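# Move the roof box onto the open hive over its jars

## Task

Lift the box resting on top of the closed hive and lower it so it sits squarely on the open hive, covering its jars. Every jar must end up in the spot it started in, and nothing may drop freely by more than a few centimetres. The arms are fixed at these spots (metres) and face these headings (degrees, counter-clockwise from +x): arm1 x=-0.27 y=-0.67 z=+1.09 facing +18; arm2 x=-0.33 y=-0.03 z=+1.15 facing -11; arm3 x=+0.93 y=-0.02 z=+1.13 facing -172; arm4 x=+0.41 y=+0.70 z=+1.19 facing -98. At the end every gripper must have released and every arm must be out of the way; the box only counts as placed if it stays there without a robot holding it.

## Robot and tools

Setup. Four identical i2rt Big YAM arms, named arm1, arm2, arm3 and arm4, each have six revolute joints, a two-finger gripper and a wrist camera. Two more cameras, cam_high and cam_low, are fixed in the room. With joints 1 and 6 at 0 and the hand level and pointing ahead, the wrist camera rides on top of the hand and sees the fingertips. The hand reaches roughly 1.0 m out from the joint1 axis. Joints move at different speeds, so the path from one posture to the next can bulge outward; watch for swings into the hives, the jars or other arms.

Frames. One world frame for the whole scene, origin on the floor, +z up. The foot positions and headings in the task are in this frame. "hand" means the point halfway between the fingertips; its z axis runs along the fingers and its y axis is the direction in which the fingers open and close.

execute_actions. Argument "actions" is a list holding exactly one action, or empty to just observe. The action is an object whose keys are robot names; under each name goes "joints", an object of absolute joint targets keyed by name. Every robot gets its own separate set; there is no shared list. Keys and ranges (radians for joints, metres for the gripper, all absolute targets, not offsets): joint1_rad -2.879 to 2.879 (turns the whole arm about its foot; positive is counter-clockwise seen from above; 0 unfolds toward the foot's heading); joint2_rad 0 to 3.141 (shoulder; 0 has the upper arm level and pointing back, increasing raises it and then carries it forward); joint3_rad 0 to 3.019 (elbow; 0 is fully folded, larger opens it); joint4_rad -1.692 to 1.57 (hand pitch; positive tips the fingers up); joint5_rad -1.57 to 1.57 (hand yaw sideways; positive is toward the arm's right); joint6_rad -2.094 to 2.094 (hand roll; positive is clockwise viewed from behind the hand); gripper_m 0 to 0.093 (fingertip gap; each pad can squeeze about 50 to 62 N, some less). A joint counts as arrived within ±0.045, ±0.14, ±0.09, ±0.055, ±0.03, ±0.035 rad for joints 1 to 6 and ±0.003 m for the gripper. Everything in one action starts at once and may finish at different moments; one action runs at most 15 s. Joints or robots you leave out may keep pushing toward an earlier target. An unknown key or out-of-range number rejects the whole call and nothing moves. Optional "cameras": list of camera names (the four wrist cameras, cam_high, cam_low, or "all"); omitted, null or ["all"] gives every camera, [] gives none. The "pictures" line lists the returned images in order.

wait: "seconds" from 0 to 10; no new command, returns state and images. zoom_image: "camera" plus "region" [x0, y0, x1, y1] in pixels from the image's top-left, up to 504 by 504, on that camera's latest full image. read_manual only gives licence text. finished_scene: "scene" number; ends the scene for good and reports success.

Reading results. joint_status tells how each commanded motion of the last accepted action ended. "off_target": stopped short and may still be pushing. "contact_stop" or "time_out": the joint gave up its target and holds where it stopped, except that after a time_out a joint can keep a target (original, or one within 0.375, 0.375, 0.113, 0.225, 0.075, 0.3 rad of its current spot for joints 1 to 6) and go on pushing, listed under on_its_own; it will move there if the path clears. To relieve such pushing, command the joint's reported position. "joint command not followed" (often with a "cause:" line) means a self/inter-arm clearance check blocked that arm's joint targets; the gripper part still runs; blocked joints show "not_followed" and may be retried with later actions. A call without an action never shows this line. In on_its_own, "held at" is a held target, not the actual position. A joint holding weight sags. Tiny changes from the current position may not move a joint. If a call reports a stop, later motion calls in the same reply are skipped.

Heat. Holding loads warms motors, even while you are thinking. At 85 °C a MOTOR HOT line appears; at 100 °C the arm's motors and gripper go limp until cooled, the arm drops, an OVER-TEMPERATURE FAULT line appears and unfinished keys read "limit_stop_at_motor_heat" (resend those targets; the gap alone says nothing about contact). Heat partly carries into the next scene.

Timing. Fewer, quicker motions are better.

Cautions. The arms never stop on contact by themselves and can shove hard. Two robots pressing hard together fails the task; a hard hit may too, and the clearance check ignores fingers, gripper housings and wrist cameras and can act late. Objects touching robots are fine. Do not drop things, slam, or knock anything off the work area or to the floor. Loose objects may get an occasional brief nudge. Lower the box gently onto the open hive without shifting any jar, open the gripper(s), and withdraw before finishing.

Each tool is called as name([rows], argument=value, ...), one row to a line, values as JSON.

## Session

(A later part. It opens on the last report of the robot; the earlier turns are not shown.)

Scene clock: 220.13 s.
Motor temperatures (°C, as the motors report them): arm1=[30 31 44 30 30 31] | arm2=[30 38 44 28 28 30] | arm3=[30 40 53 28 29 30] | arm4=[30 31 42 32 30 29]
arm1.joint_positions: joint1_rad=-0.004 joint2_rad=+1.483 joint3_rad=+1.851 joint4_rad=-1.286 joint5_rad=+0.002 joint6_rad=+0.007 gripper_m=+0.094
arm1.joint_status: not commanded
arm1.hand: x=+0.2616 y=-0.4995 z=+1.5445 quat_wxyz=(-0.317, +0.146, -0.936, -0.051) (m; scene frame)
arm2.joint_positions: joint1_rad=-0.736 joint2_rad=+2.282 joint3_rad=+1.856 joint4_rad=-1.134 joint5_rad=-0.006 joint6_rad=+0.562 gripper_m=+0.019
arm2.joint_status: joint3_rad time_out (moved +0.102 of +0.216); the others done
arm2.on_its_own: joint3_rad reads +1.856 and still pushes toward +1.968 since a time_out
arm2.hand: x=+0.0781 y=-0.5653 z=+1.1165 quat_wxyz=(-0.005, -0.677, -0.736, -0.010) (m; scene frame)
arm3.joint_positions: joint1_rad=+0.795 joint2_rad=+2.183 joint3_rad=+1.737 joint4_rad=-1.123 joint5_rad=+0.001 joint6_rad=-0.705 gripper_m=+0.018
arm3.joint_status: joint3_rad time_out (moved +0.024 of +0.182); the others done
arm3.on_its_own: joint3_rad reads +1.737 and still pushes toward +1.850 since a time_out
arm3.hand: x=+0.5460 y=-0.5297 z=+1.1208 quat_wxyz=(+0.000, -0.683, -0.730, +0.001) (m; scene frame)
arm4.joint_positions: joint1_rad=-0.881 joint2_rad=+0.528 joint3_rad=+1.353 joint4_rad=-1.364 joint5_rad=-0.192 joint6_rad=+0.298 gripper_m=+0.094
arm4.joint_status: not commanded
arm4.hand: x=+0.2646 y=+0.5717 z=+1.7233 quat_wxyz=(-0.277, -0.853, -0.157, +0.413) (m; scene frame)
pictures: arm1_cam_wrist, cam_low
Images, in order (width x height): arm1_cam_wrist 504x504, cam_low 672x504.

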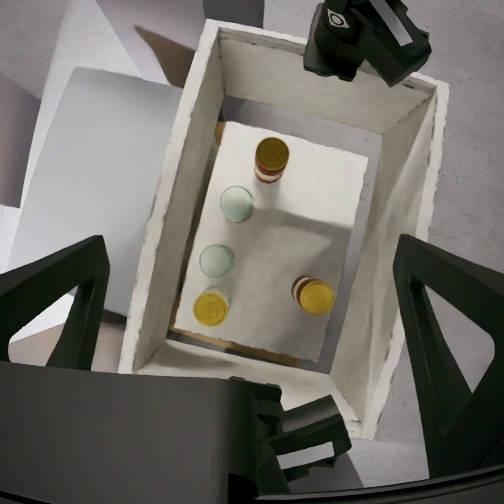

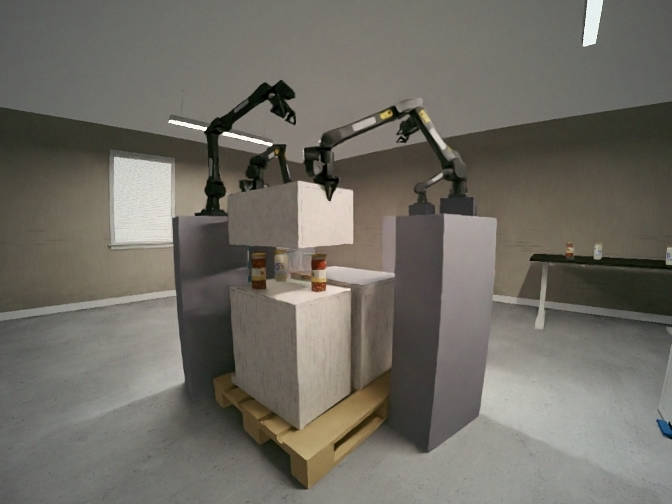

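execute_actions([
  {"arm2":{"joints":{"joint1_rad":-0.752,"joint2_rad":2.228,"joint3_rad":1.92,"joint4_rad":-1.05}},"arm3":{"joints":{"joint1_rad":0.803,"joint2_rad":2.158,"joint3_rad":1.9,"joint4_rad":-1.02}}},
], cameras=["cam_low","arm1_cam_wrist"])

zoom_image(camera="arm1_cam_wrist", region=[110,60,430,400])

Scene clock: 240.90 s.
Motor temperatures (°C, as the motors report them): arm1=[30 31 44 30 30 31] | arm2=[30 39 46 28 28 30] | arm3=[30 41 55 28 29 30] | arm4=[30 31 42 32 30 29]
arm1.joint_positions: joint1_rad=-0.004 joint2_rad=+1.483 joint3_rad=+1.851 joint4_rad=-1.286 joint5_rad=+0.002 joint6_rad=+0.007 gripper_m=+0.094
arm1.joint_status: not commanded
arm1.hand: x=+0.2616 y=-0.4995 z=+1.5445 quat_wxyz=(-0.317, +0.146, -0.936, -0.051) (m; scene frame)
arm2.joint_positions: joint1_rad=-0.749 joint2_rad=+2.370 joint3_rad=+1.855 joint4_rad=-1.042 joint5_rad=-0.002 joint6_rad=+0.557 gripper_m=+0.019
arm2.joint_status: joint2_rad off_target (ended at +2.370, target +2.228); the others done
arm2.hand: x=+0.0745 y=-0.5745 z=+1.0593 quat_wxyz=(-0.007, -0.680, -0.733, -0.008) (m; scene frame)
arm3.joint_positions: joint1_rad=+0.798 joint2_rad=+2.284 joint3_rad=+1.747 joint4_rad=-1.023 joint5_rad=+0.000 joint6_rad=-0.701 gripper_m=+0.018
arm3.joint_status: joint3_rad time_out (moved +0.011 of +0.163); the others done
arm3.on_its_own: joint3_rad reads +1.747 and still pushes toward +1.860 since a time_out
arm3.hand: x=+0.5402 y=-0.5402 z=+1.0617 quat_wxyz=(-0.001, -0.684, -0.729, +0.006) (m; scene frame)
arm4.joint_positions: joint1_rad=-0.881 joint2_rad=+0.528 joint3_rad=+1.353 joint4_rad=-1.364 joint5_rad=-0.192 joint6_rad=+0.298 gripper_m=+0.094
arm4.joint_status: not commanded
arm4.hand: x=+0.2646 y=+0.5717 z=+1.7233 quat_wxyz=(-0.277, -0.853, -0.157, +0.413) (m; scene frame)
pictures: arm1_cam_wrist, cam_low
Images, in order (width x height): arm1_cam_wrist 504x504, cam_low 672x504.

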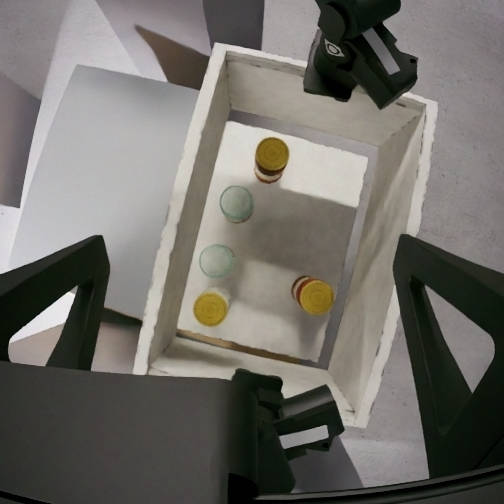

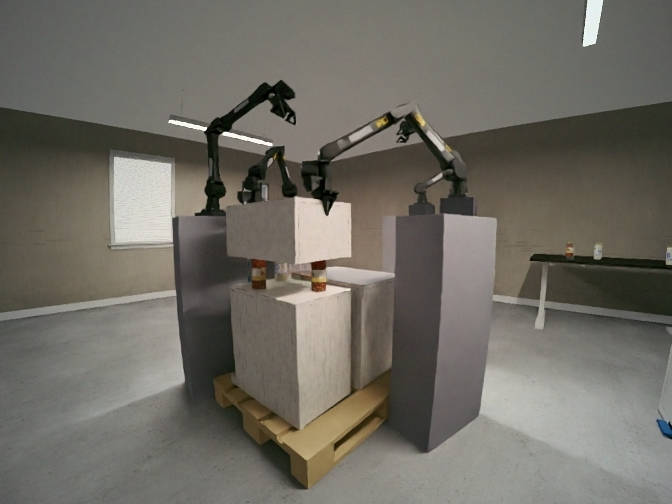

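Region (110, 60, 430, 400) of arm1_cam_wrist's 504x504 image, scaled by 1.482, with more detail than that image has; it fills the left 474 columns of this view, and the rest is white.

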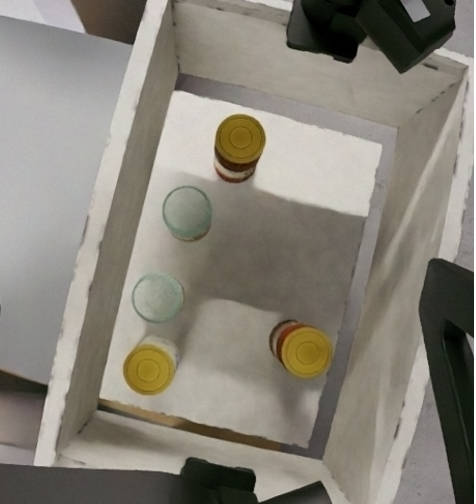

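execute_actions([
  {"arm2":{"joints":{"joint1_rad":-0.745,"joint2_rad":2.342,"joint3_rad":1.915,"joint4_rad":-0.94}},"arm3":{"joints":{"joint1_rad":0.8,"joint2_rad":2.278,"joint3_rad":1.835,"joint4_rad":-0.89}}},
], cameras=["cam_low","arm1_cam_wrist"])

zoom_image(camera="arm1_cam_wrist", region=[110,60,430,400])

Scene clock: 257.47 s.
Motor temperatures (°C, as the motors report them): arm1=[30 31 44 30 30 31] | arm2=[30 40 44 28 28 30] | arm3=[30 42 55 28 29 30] | arm4=[30 31 42 32 30 29]
arm1.joint_positions: joint1_rad=-0.004 joint2_rad=+1.483 joint3_rad=+1.851 joint4_rad=-1.286 joint5_rad=+0.002 joint6_rad=+0.007 gripper_m=+0.094
arm1.joint_status: not commanded
arm1.hand: x=+0.2616 y=-0.4995 z=+1.5445 quat_wxyz=(-0.317, +0.146, -0.936, -0.051) (m; scene frame)
arm2.joint_positions: joint1_rad=-0.748 joint2_rad=+2.489 joint3_rad=+1.851 joint4_rad=-0.929 joint5_rad=-0.002 joint6_rad=+0.559 gripper_m=+0.019
arm2.joint_status: joint2_rad off_target (ended at +2.489, target +2.342); the others done
arm2.hand: x=+0.0732 y=-0.5694 z=+0.9806 quat_wxyz=(-0.002, -0.681, -0.733, -0.009) (m; scene frame)
arm3.joint_positions: joint1_rad=+0.793 joint2_rad=+2.413 joint3_rad=+1.747 joint4_rad=-0.897 joint5_rad=+0.004 joint6_rad=-0.696 gripper_m=+0.018
arm3.joint_status: all done
arm3.hand: x=+0.5370 y=-0.5380 z=+0.9806 quat_wxyz=(+0.002, -0.688, -0.726, +0.004) (m; scene frame)
arm4.joint_positions: joint1_rad=-0.881 joint2_rad=+0.528 joint3_rad=+1.353 joint4_rad=-1.364 joint5_rad=-0.192 joint6_rad=+0.298 gripper_m=+0.094
arm4.joint_status: not commanded
arm4.hand: x=+0.2646 y=+0.5717 z=+1.7233 quat_wxyz=(-0.277, -0.853, -0.157, +0.413) (m; scene frame)
pictures: arm1_cam_wrist, cam_low
Images, in order (width x height): arm1_cam_wrist 504x504, cam_low 672x504.

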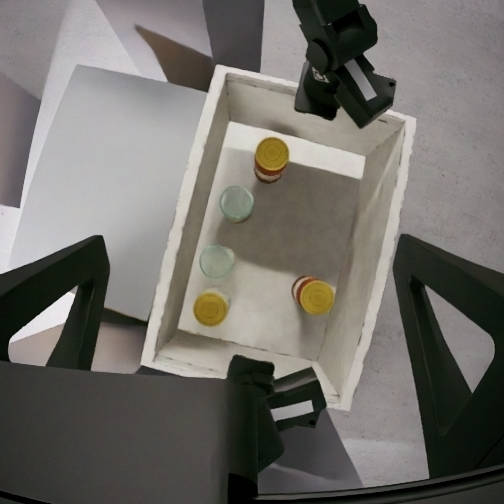

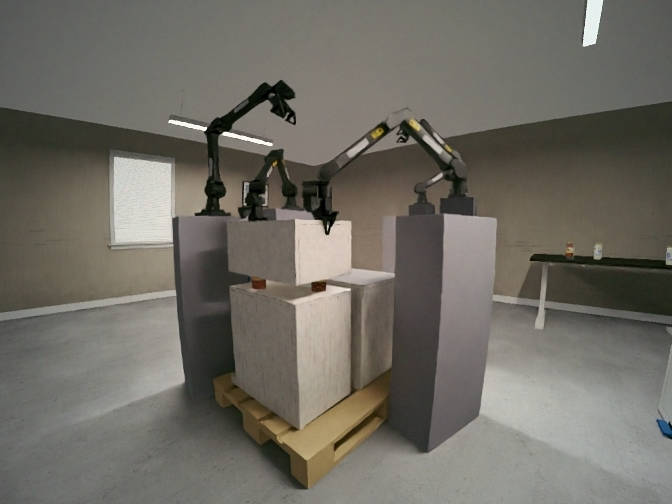

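Region (110, 60, 430, 400) of arm1_cam_wrist's 504x504 image, scaled by 1.482, with more detail than that image has; it fills the left 474 columns of this view, and the rest is white.

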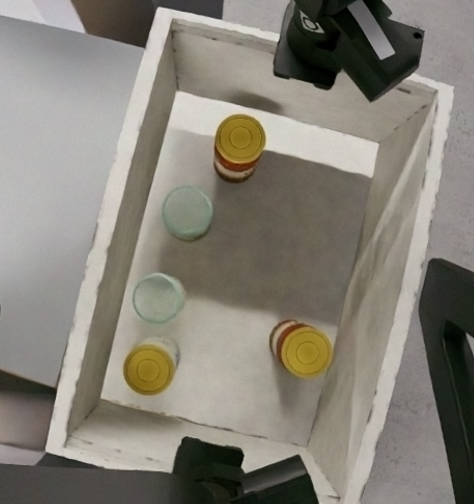

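execute_actions([
  {"arm2":{"joints":{"joint2_rad":2.436,"joint3_rad":1.945,"joint4_rad":-0.83}},"arm3":{"joints":{"joint2_rad":2.373,"joint3_rad":1.838,"joint4_rad":-0.785}}},
], cameras=["cam_low","arm1_cam_wrist"])

zoom_image(camera="arm1_cam_wrist", region=[110,60,430,400])

zoom_image(camera="cam_low", region=[215,205,375,325])

Scene clock: 280.37 s.
Motor temperatures (°C, as the motors report them): arm1=[30 31 45 30 30 31] | arm2=[30 42 43 28 28 30] | arm3=[30 44 53 28 29 30] | arm4=[30 31 42 32 30 29]
arm1.joint_positions: joint1_rad=-0.004 joint2_rad=+1.483 joint3_rad=+1.851 joint4_rad=-1.286 joint5_rad=+0.002 joint6_rad=+0.007 gripper_m=+0.094
arm1.joint_status: not commanded
arm1.hand: x=+0.2616 y=-0.4995 z=+1.5445 quat_wxyz=(-0.317, +0.146, -0.936, -0.051) (m; scene frame)
arm2.joint_positions: joint1_rad=-0.745 joint2_rad=+2.571 joint3_rad=+1.851 joint4_rad=-0.826 joint5_rad=+0.001 joint6_rad=+0.562 gripper_m=+0.019
arm2.joint_status: joint3_rad time_out (moved +0.001 of +0.094); the others done
arm2.on_its_own: joint3_rad reads +1.851 and still pushes toward +1.945 since a time_out
arm2.hand: x=+0.0741 y=-0.5675 z=+0.9279 quat_wxyz=(-0.012, -0.681, -0.732, -0.005) (m; scene frame)
arm3.joint_positions: joint1_rad=+0.790 joint2_rad=+2.495 joint3_rad=+1.747 joint4_rad=-0.797 joint5_rad=-0.001 joint6_rad=-0.697 gripper_m=+0.018
arm3.joint_status: joint3_rad time_out (moved +0.000 of +0.091); the others done
arm3.on_its_own: joint3_rad reads +1.747 and still pushes toward +1.838 since a time_out
arm3.hand: x=+0.5364 y=-0.5371 z=+0.9293 quat_wxyz=(-0.002, -0.688, -0.725, +0.013) (m; scene frame)
arm4.joint_positions: joint1_rad=-0.881 joint2_rad=+0.528 joint3_rad=+1.353 joint4_rad=-1.364 joint5_rad=-0.192 joint6_rad=+0.298 gripper_m=+0.094
arm4.joint_status: not commanded
arm4.hand: x=+0.2646 y=+0.5717 z=+1.7233 quat_wxyz=(-0.277, -0.853, -0.157, +0.413) (m; scene frame)
pictures: arm1_cam_wrist, cam_low
Images, in order (width x height): arm1_cam_wrist 504x504, cam_low 672x504.

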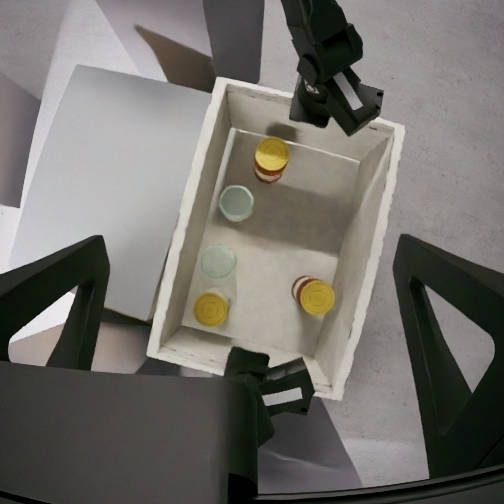

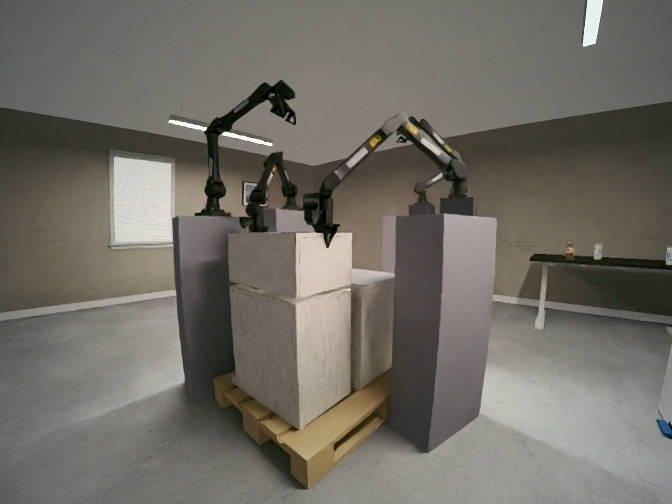

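Region (110, 60, 430, 400) of arm1_cam_wrist's 504x504 image, scaled by 1.482, with more detail than that image has; it fills the left 474 columns of this view, and the rest is white.

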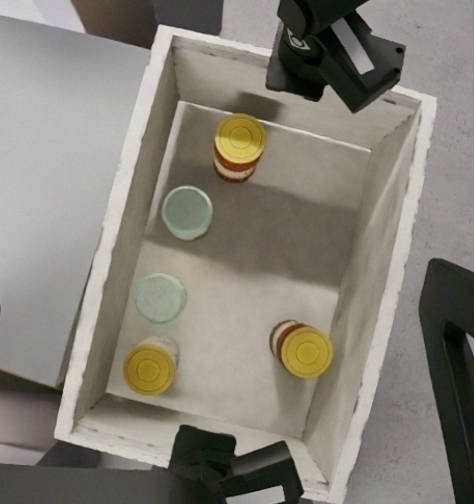

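Region (215, 205, 375, 325) of cam_low's 672x504 image, scaled by 3.150, with more detail than that image has; it fills the top 378 rows of this view, and the rest is white.

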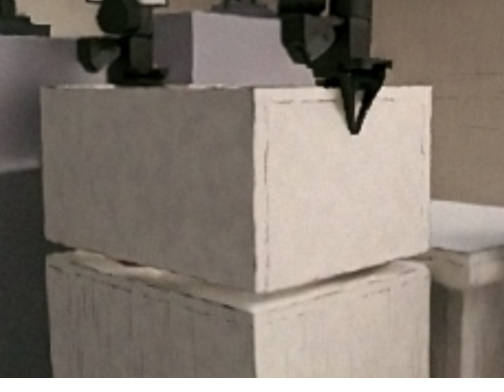

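execute_actions([
  {"arm2":{"joints":{"joint2_rad":2.478,"joint3_rad":1.935,"joint4_rad":-0.775}},"arm3":{"joints":{"joint2_rad":2.414,"joint3_rad":1.83,"joint4_rad":-0.735}}},
], cameras=["cam_low","arm1_cam_wrist"])

zoom_image(camera="cam_low", region=[215,205,375,325])

Scene clock: 301.13 s.
Motor temperatures (°C, as the motors report them): arm1=[30 31 45 30 30 31] | arm2=[30 42 44 28 28 30] | arm3=[30 45 53 28 29 30] | arm4=[30 31 42 32 30 29]
arm1.joint_positions: joint1_rad=-0.004 joint2_rad=+1.483 joint3_rad=+1.851 joint4_rad=-1.286 joint5_rad=+0.002 joint6_rad=+0.007 gripper_m=+0.094
arm1.joint_status: not commanded
arm1.hand: x=+0.2616 y=-0.4995 z=+1.5445 quat_wxyz=(-0.317, +0.146, -0.936, -0.051) (m; scene frame)
arm2.joint_positions: joint1_rad=-0.746 joint2_rad=+2.598 joint3_rad=+1.851 joint4_rad=-0.778 joint5_rad=+0.004 joint6_rad=+0.562 gripper_m=+0.019
arm2.joint_status: all done
arm2.hand: x=+0.0750 y=-0.5696 z=+0.9110 quat_wxyz=(-0.023, -0.681, -0.732, -0.002) (m; scene frame)
arm3.joint_positions: joint1_rad=+0.791 joint2_rad=+2.520 joint3_rad=+1.747 joint4_rad=-0.756 joint5_rad=-0.005 joint6_rad=-0.697 gripper_m=+0.018
arm3.joint_status: all done
arm3.hand: x=+0.5369 y=-0.5390 z=+0.9135 quat_wxyz=(-0.005, -0.688, -0.726, +0.020) (m; scene frame)
arm4.joint_positions: joint1_rad=-0.881 joint2_rad=+0.528 joint3_rad=+1.353 joint4_rad=-1.364 joint5_rad=-0.192 joint6_rad=+0.298 gripper_m=+0.094
arm4.joint_status: not commanded
arm4.hand: x=+0.2646 y=+0.5717 z=+1.7233 quat_wxyz=(-0.277, -0.853, -0.157, +0.413) (m; scene frame)
pictures: arm1_cam_wrist, cam_low
Images, in order (width x height): arm1_cam_wrist 504x504, cam_low 672x504.

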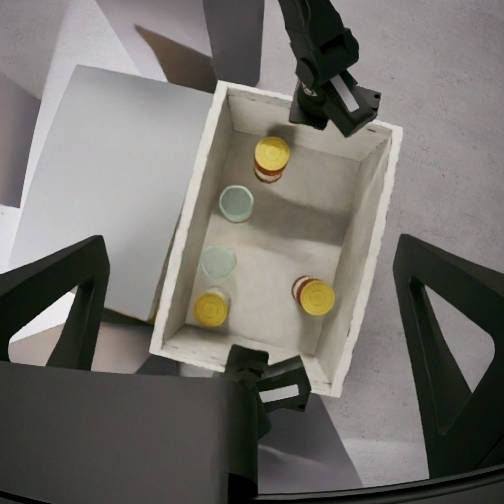

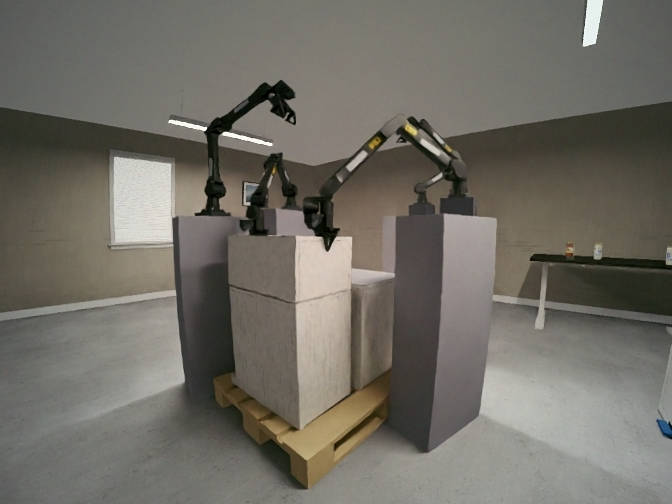

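Region (215, 205, 375, 325) of cam_low's 672x504 image, scaled by 3.150, with more detail than that image has; it fills the top 378 rows of this view, and the rest is white.

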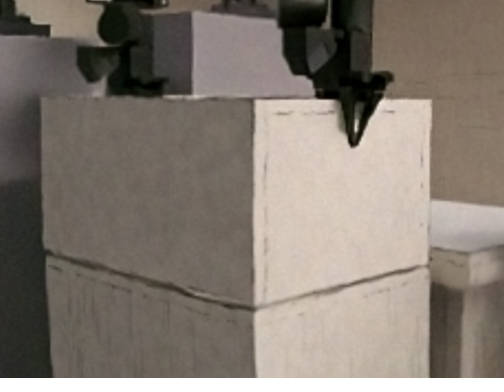

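execute_actions([
  {"arm2":{"joints":{"joint2_rad":2.54,"joint3_rad":1.905,"joint4_rad":-0.775}},"arm3":{"joints":{"joint2_rad":2.475,"joint3_rad":1.8,"joint4_rad":-0.75}}},
], cameras=[])

execute_actions([
  {"arm2":{"joints":{"joint2_rad":2.595,"joint3_rad":1.87}},"arm3":{"joints":{"joint2_rad":2.535,"joint3_rad":1.765}}},
], cameras=["cam_low"])

zoom_image(camera="cam_low", region=[215,205,375,325])

Scene clock: 313.40 s.
Motor temperatures (°C, as the motors report them): arm1=[30 31 45 30 30 31] | arm2=[30 42 44 28 28 30] | arm3=[30 45 52 28 29 30] | arm4=[30 31 42 32 30 29]
arm1.joint_positions: joint1_rad=-0.004 joint2_rad=+1.483 joint3_rad=+1.851 joint4_rad=-1.286 joint5_rad=+0.002 joint6_rad=+0.007 gripper_m=+0.094
arm1.joint_status: not commanded
arm1.hand: x=+0.2616 y=-0.4995 z=+1.5445 quat_wxyz=(-0.317, +0.146, -0.936, -0.051) (m; scene frame)
arm2.joint_positions: joint1_rad=-0.744 joint2_rad=+2.611 joint3_rad=+1.851 joint4_rad=-0.772 joint5_rad=-0.001 joint6_rad=+0.562 gripper_m=+0.019
arm2.joint_status: all done
arm2.hand: x=+0.0747 y=-0.5651 z=+0.9022 quat_wxyz=(-0.019, -0.680, -0.733, -0.005) (m; scene frame)
arm3.joint_positions: joint1_rad=+0.790 joint2_rad=+2.533 joint3_rad=+1.747 joint4_rad=-0.757 joint5_rad=+0.000 joint6_rad=-0.697 gripper_m=+0.018
arm3.joint_status: all done
arm3.hand: x=+0.5383 y=-0.5345 z=+0.9058 quat_wxyz=(-0.002, -0.688, -0.726, +0.014) (m; scene frame)
arm4.joint_positions: joint1_rad=-0.881 joint2_rad=+0.528 joint3_rad=+1.353 joint4_rad=-1.364 joint5_rad=-0.192 joint6_rad=+0.298 gripper_m=+0.094
arm4.joint_status: not commanded
arm4.hand: x=+0.2646 y=+0.5717 z=+1.7233 quat_wxyz=(-0.277, -0.853, -0.157, +0.413) (m; scene frame)
pictures: none
No camera images: the call's "cameras" was empty. Leave "cameras" out to get every camera's image.

Scene clock: 313.97 s.
Motor temperatures (°C, as the motors report them): arm1=[30 31 45 30 30 31] | arm2=[30 42 44 28 28 30] | arm3=[30 44 52 28 29 30] | arm4=[30 31 42 32 30 29]
arm1.joint_positions: joint1_rad=-0.004 joint2_rad=+1.483 joint3_rad=+1.851 joint4_rad=-1.286 joint5_rad=+0.002 joint6_rad=+0.007 gripper_m=+0.094
arm1.joint_status: not commanded
arm1.hand: x=+0.2616 y=-0.4995 z=+1.5445 quat_wxyz=(-0.317, +0.146, -0.936, -0.051) (m; scene frame)
arm2.joint_positions: joint1_rad=-0.744 joint2_rad=+2.614 joint3_rad=+1.851 joint4_rad=-0.773 joint5_rad=-0.001 joint6_rad=+0.562 gripper_m=+0.019
arm2.joint_status: all done
arm2.hand: x=+0.0741 y=-0.5642 z=+0.9007 quat_wxyz=(-0.018, -0.680, -0.733, -0.006) (m; scene frame)
arm3.joint_positions: joint1_rad=+0.790 joint2_rad=+2.535 joint3_rad=+1.747 joint4_rad=-0.758 joint5_rad=+0.000 joint6_rad=-0.697 gripper_m=+0.018
arm3.joint_status: all done
arm3.hand: x=+0.5388 y=-0.5337 z=+0.9044 quat_wxyz=(-0.002, -0.688, -0.726, +0.013) (m; scene frame)
arm4.joint_positions: joint1_rad=-0.881 joint2_rad=+0.528 joint3_rad=+1.353 joint4_rad=-1.364 joint5_rad=-0.192 joint6_rad=+0.298 gripper_m=+0.094
arm4.joint_status: not commanded
arm4.hand: x=+0.2646 y=+0.5717 z=+1.7233 quat_wxyz=(-0.277, -0.853, -0.157, +0.413) (m; scene frame)
pictures: cam_low
Images, in order (width x height): cam_low 672x504.

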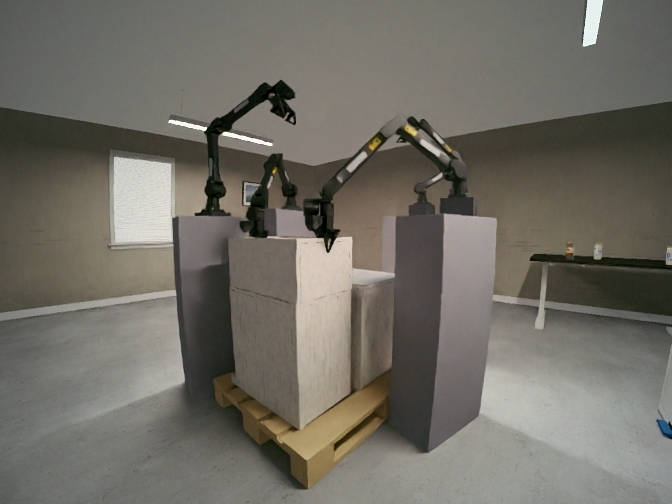

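Region (215, 205, 375, 325) of cam_low's 672x504 image, scaled by 3.150, with more detail than that image has; it fills the top 378 rows of this view, and the rest is white.

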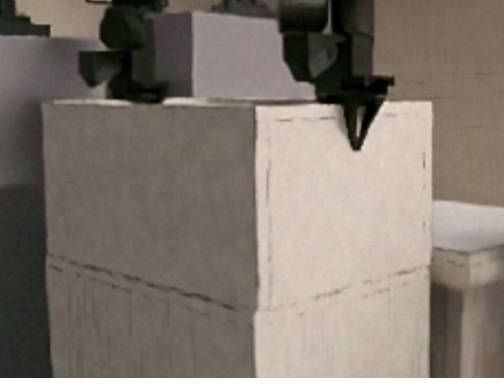

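execute_actions([
  {"arm2":{"joints":{"gripper_m":0.052}},"arm3":{"joints":{"gripper_m":0.052}}},
], cameras=[])

execute_actions([
  {"arm2":{"joints":{"joint2_rad":2.48,"joint3_rad":1.86,"joint4_rad":-0.935}},"arm3":{"joints":{"joint2_rad":2.41,"joint3_rad":1.755,"joint4_rad":-0.905}}},
], cameras=[])

execute_actions([
  {"arm2":{"joints":{"joint1_rad":-0.4,"joint2_rad":1.9,"joint3_rad":1.25,"joint4_rad":-0.93}},"arm3":{"joints":{"joint1_rad":0.5,"joint2_rad":1.85,"joint3_rad":1.2,"joint4_rad":-0.92}}},
], cameras=["cam_low","arm1_cam_wrist","cam_high"])

Scene clock: 328.20 s.
Motor temperatures (°C, as the motors report them): arm1=[30 31 45 30 30 31] | arm2=[30 41 41 28 28 30] | arm3=[30 42 48 28 29 30] | arm4=[30 31 42 32 30 29]
arm1.joint_positions: joint1_rad=-0.004 joint2_rad=+1.483 joint3_rad=+1.851 joint4_rad=-1.286 joint5_rad=+0.002 joint6_rad=+0.007 gripper_m=+0.094
arm1.joint_status: not commanded
arm1.hand: x=+0.2616 y=-0.4995 z=+1.5445 quat_wxyz=(-0.317, +0.146, -0.936, -0.051) (m; scene frame)
arm2.joint_positions: joint1_rad=-0.744 joint2_rad=+2.610 joint3_rad=+1.851 joint4_rad=-0.773 joint5_rad=-0.001 joint6_rad=+0.562 gripper_m=+0.052
arm2.joint_status: all done
arm2.hand: x=+0.0748 y=-0.5653 z=+0.9029 quat_wxyz=(-0.019, -0.680, -0.733, -0.005) (m; scene frame)
arm3.joint_positions: joint1_rad=+0.793 joint2_rad=+2.532 joint3_rad=+1.747 joint4_rad=-0.757 joint5_rad=+0.000 joint6_rad=-0.697 gripper_m=+0.052
arm3.joint_status: all done
arm3.hand: x=+0.5397 y=-0.5358 z=+0.9061 quat_wxyz=(-0.002, -0.687, -0.727, +0.015) (m; scene frame)
arm4.joint_positions: joint1_rad=-0.881 joint2_rad=+0.528 joint3_rad=+1.353 joint4_rad=-1.364 joint5_rad=-0.192 joint6_rad=+0.298 gripper_m=+0.094
arm4.joint_status: not commanded
arm4.hand: x=+0.2646 y=+0.5717 z=+1.7233 quat_wxyz=(-0.277, -0.853, -0.157, +0.413) (m; scene frame)
pictures: none
No camera images: the call's "cameras" was empty. Leave "cameras" out to get every camera's image.

Scene clock: 329.33 s.
Motor temperatures (°C, as the motors report them): arm1=[30 31 45 30 30 31] | arm2=[30 41 41 28 28 30] | arm3=[30 42 48 28 29 30] | arm4=[30 31 42 32 30 29]
arm1.joint_positions: joint1_rad=-0.004 joint2_rad=+1.483 joint3_rad=+1.851 joint4_rad=-1.286 joint5_rad=+0.002 joint6_rad=+0.007 gripper_m=+0.094
arm1.joint_status: not commanded
arm1.hand: x=+0.2616 y=-0.4995 z=+1.5445 quat_wxyz=(-0.317, +0.146, -0.936, -0.051) (m; scene frame)
arm2.joint_positions: joint1_rad=-0.744 joint2_rad=+2.469 joint3_rad=+1.850 joint4_rad=-0.928 joint5_rad=-0.001 joint6_rad=+0.562 gripper_m=+0.052
arm2.joint_status: all done
arm2.hand: x=+0.0785 y=-0.5728 z=+0.9932 quat_wxyz=(-0.012, -0.680, -0.733, -0.007) (m; scene frame)
arm3.joint_positions: joint1_rad=+0.793 joint2_rad=+2.383 joint3_rad=+1.747 joint4_rad=-0.896 joint5_rad=+0.000 joint6_rad=-0.697 gripper_m=+0.052
arm3.joint_status: all done
arm3.hand: x=+0.5328 y=-0.5452 z=+0.9997 quat_wxyz=(-0.002, -0.687, -0.727, +0.020) (m; scene frame)
arm4.joint_positions: joint1_rad=-0.881 joint2_rad=+0.528 joint3_rad=+1.353 joint4_rad=-1.364 joint5_rad=-0.192 joint6_rad=+0.298 gripper_m=+0.094
arm4.joint_status: not commanded
arm4.hand: x=+0.2646 y=+0.5717 z=+1.7233 quat_wxyz=(-0.277, -0.853, -0.157, +0.413) (m; scene frame)
pictures: none
No camera images: the call's "cameras" was empty. Leave "cameras" out to get every camera's image.

Scene clock: 330.77 s.
Motor temperatures (°C, as the motors report them): arm1=[30 31 45 30 30 31] | arm2=[30 40 41 28 28 30] | arm3=[30 42 48 28 29 30] | arm4=[30 31 42 32 30 29]
arm1.joint_positions: joint1_rad=-0.004 joint2_rad=+1.483 joint3_rad=+1.851 joint4_rad=-1.286 joint5_rad=+0.002 joint6_rad=+0.007 gripper_m=+0.094
arm1.joint_status: not commanded
arm1.hand: x=+0.2616 y=-0.4995 z=+1.5445 quat_wxyz=(-0.317, +0.146, -0.936, -0.051) (m; scene frame)
arm2.joint_positions: joint1_rad=-0.409 joint2_rad=+1.898 joint3_rad=+1.247 joint4_rad=-0.928 joint5_rad=-0.002 joint6_rad=+0.561 gripper_m=+0.052
arm2.joint_status: all done
arm2.hand: x=+0.0956 y=-0.3172 z=+1.1409 quat_wxyz=(+0.002, -0.548, -0.836, -0.009) (m; scene frame)
arm3.joint_positions: joint1_rad=+0.507 joint2_rad=+1.822 joint3_rad=+1.212 joint4_rad=-0.913 joint5_rad=+0.000 joint6_rad=-0.697 gripper_m=+0.052
arm3.joint_status: all done
arm3.hand: x=+0.5226 y=-0.3197 z=+1.1461 quat_wxyz=(+0.001, -0.783, -0.621, +0.024) (m; scene frame)
arm4.joint_positions: joint1_rad=-0.881 joint2_rad=+0.528 joint3_rad=+1.353 joint4_rad=-1.364 joint5_rad=-0.192 joint6_rad=+0.298 gripper_m=+0.094
arm4.joint_status: not commanded
arm4.hand: x=+0.2646 y=+0.5717 z=+1.7233 quat_wxyz=(-0.277, -0.853, -0.157, +0.413) (m; scene frame)
pictures: arm1_cam_wrist, cam_high, cam_low
Images, in order (width x height): arm1_cam_wrist 504x504, cam_high 672x504, cam_low 672x504.

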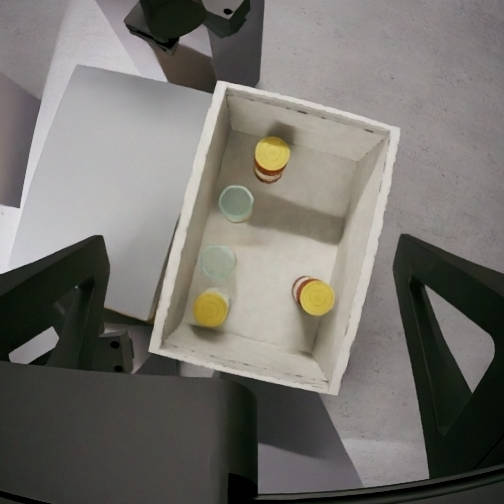

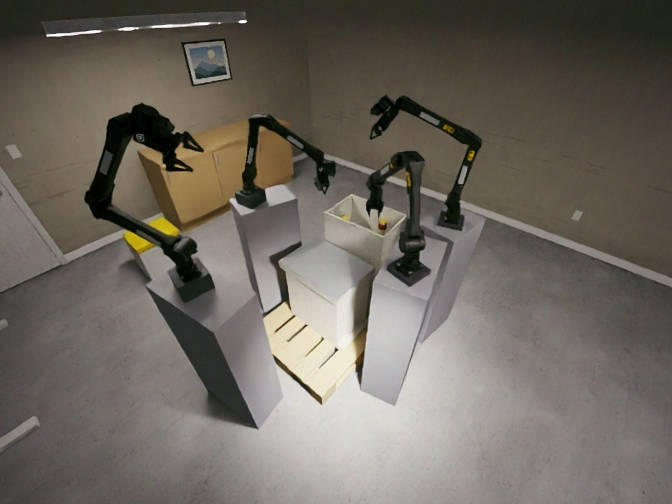

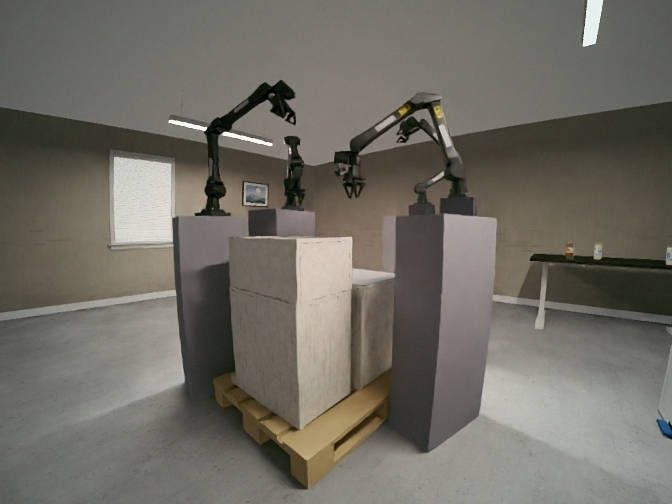

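finished_scene(scene=2)

The scene is finished: the task was done.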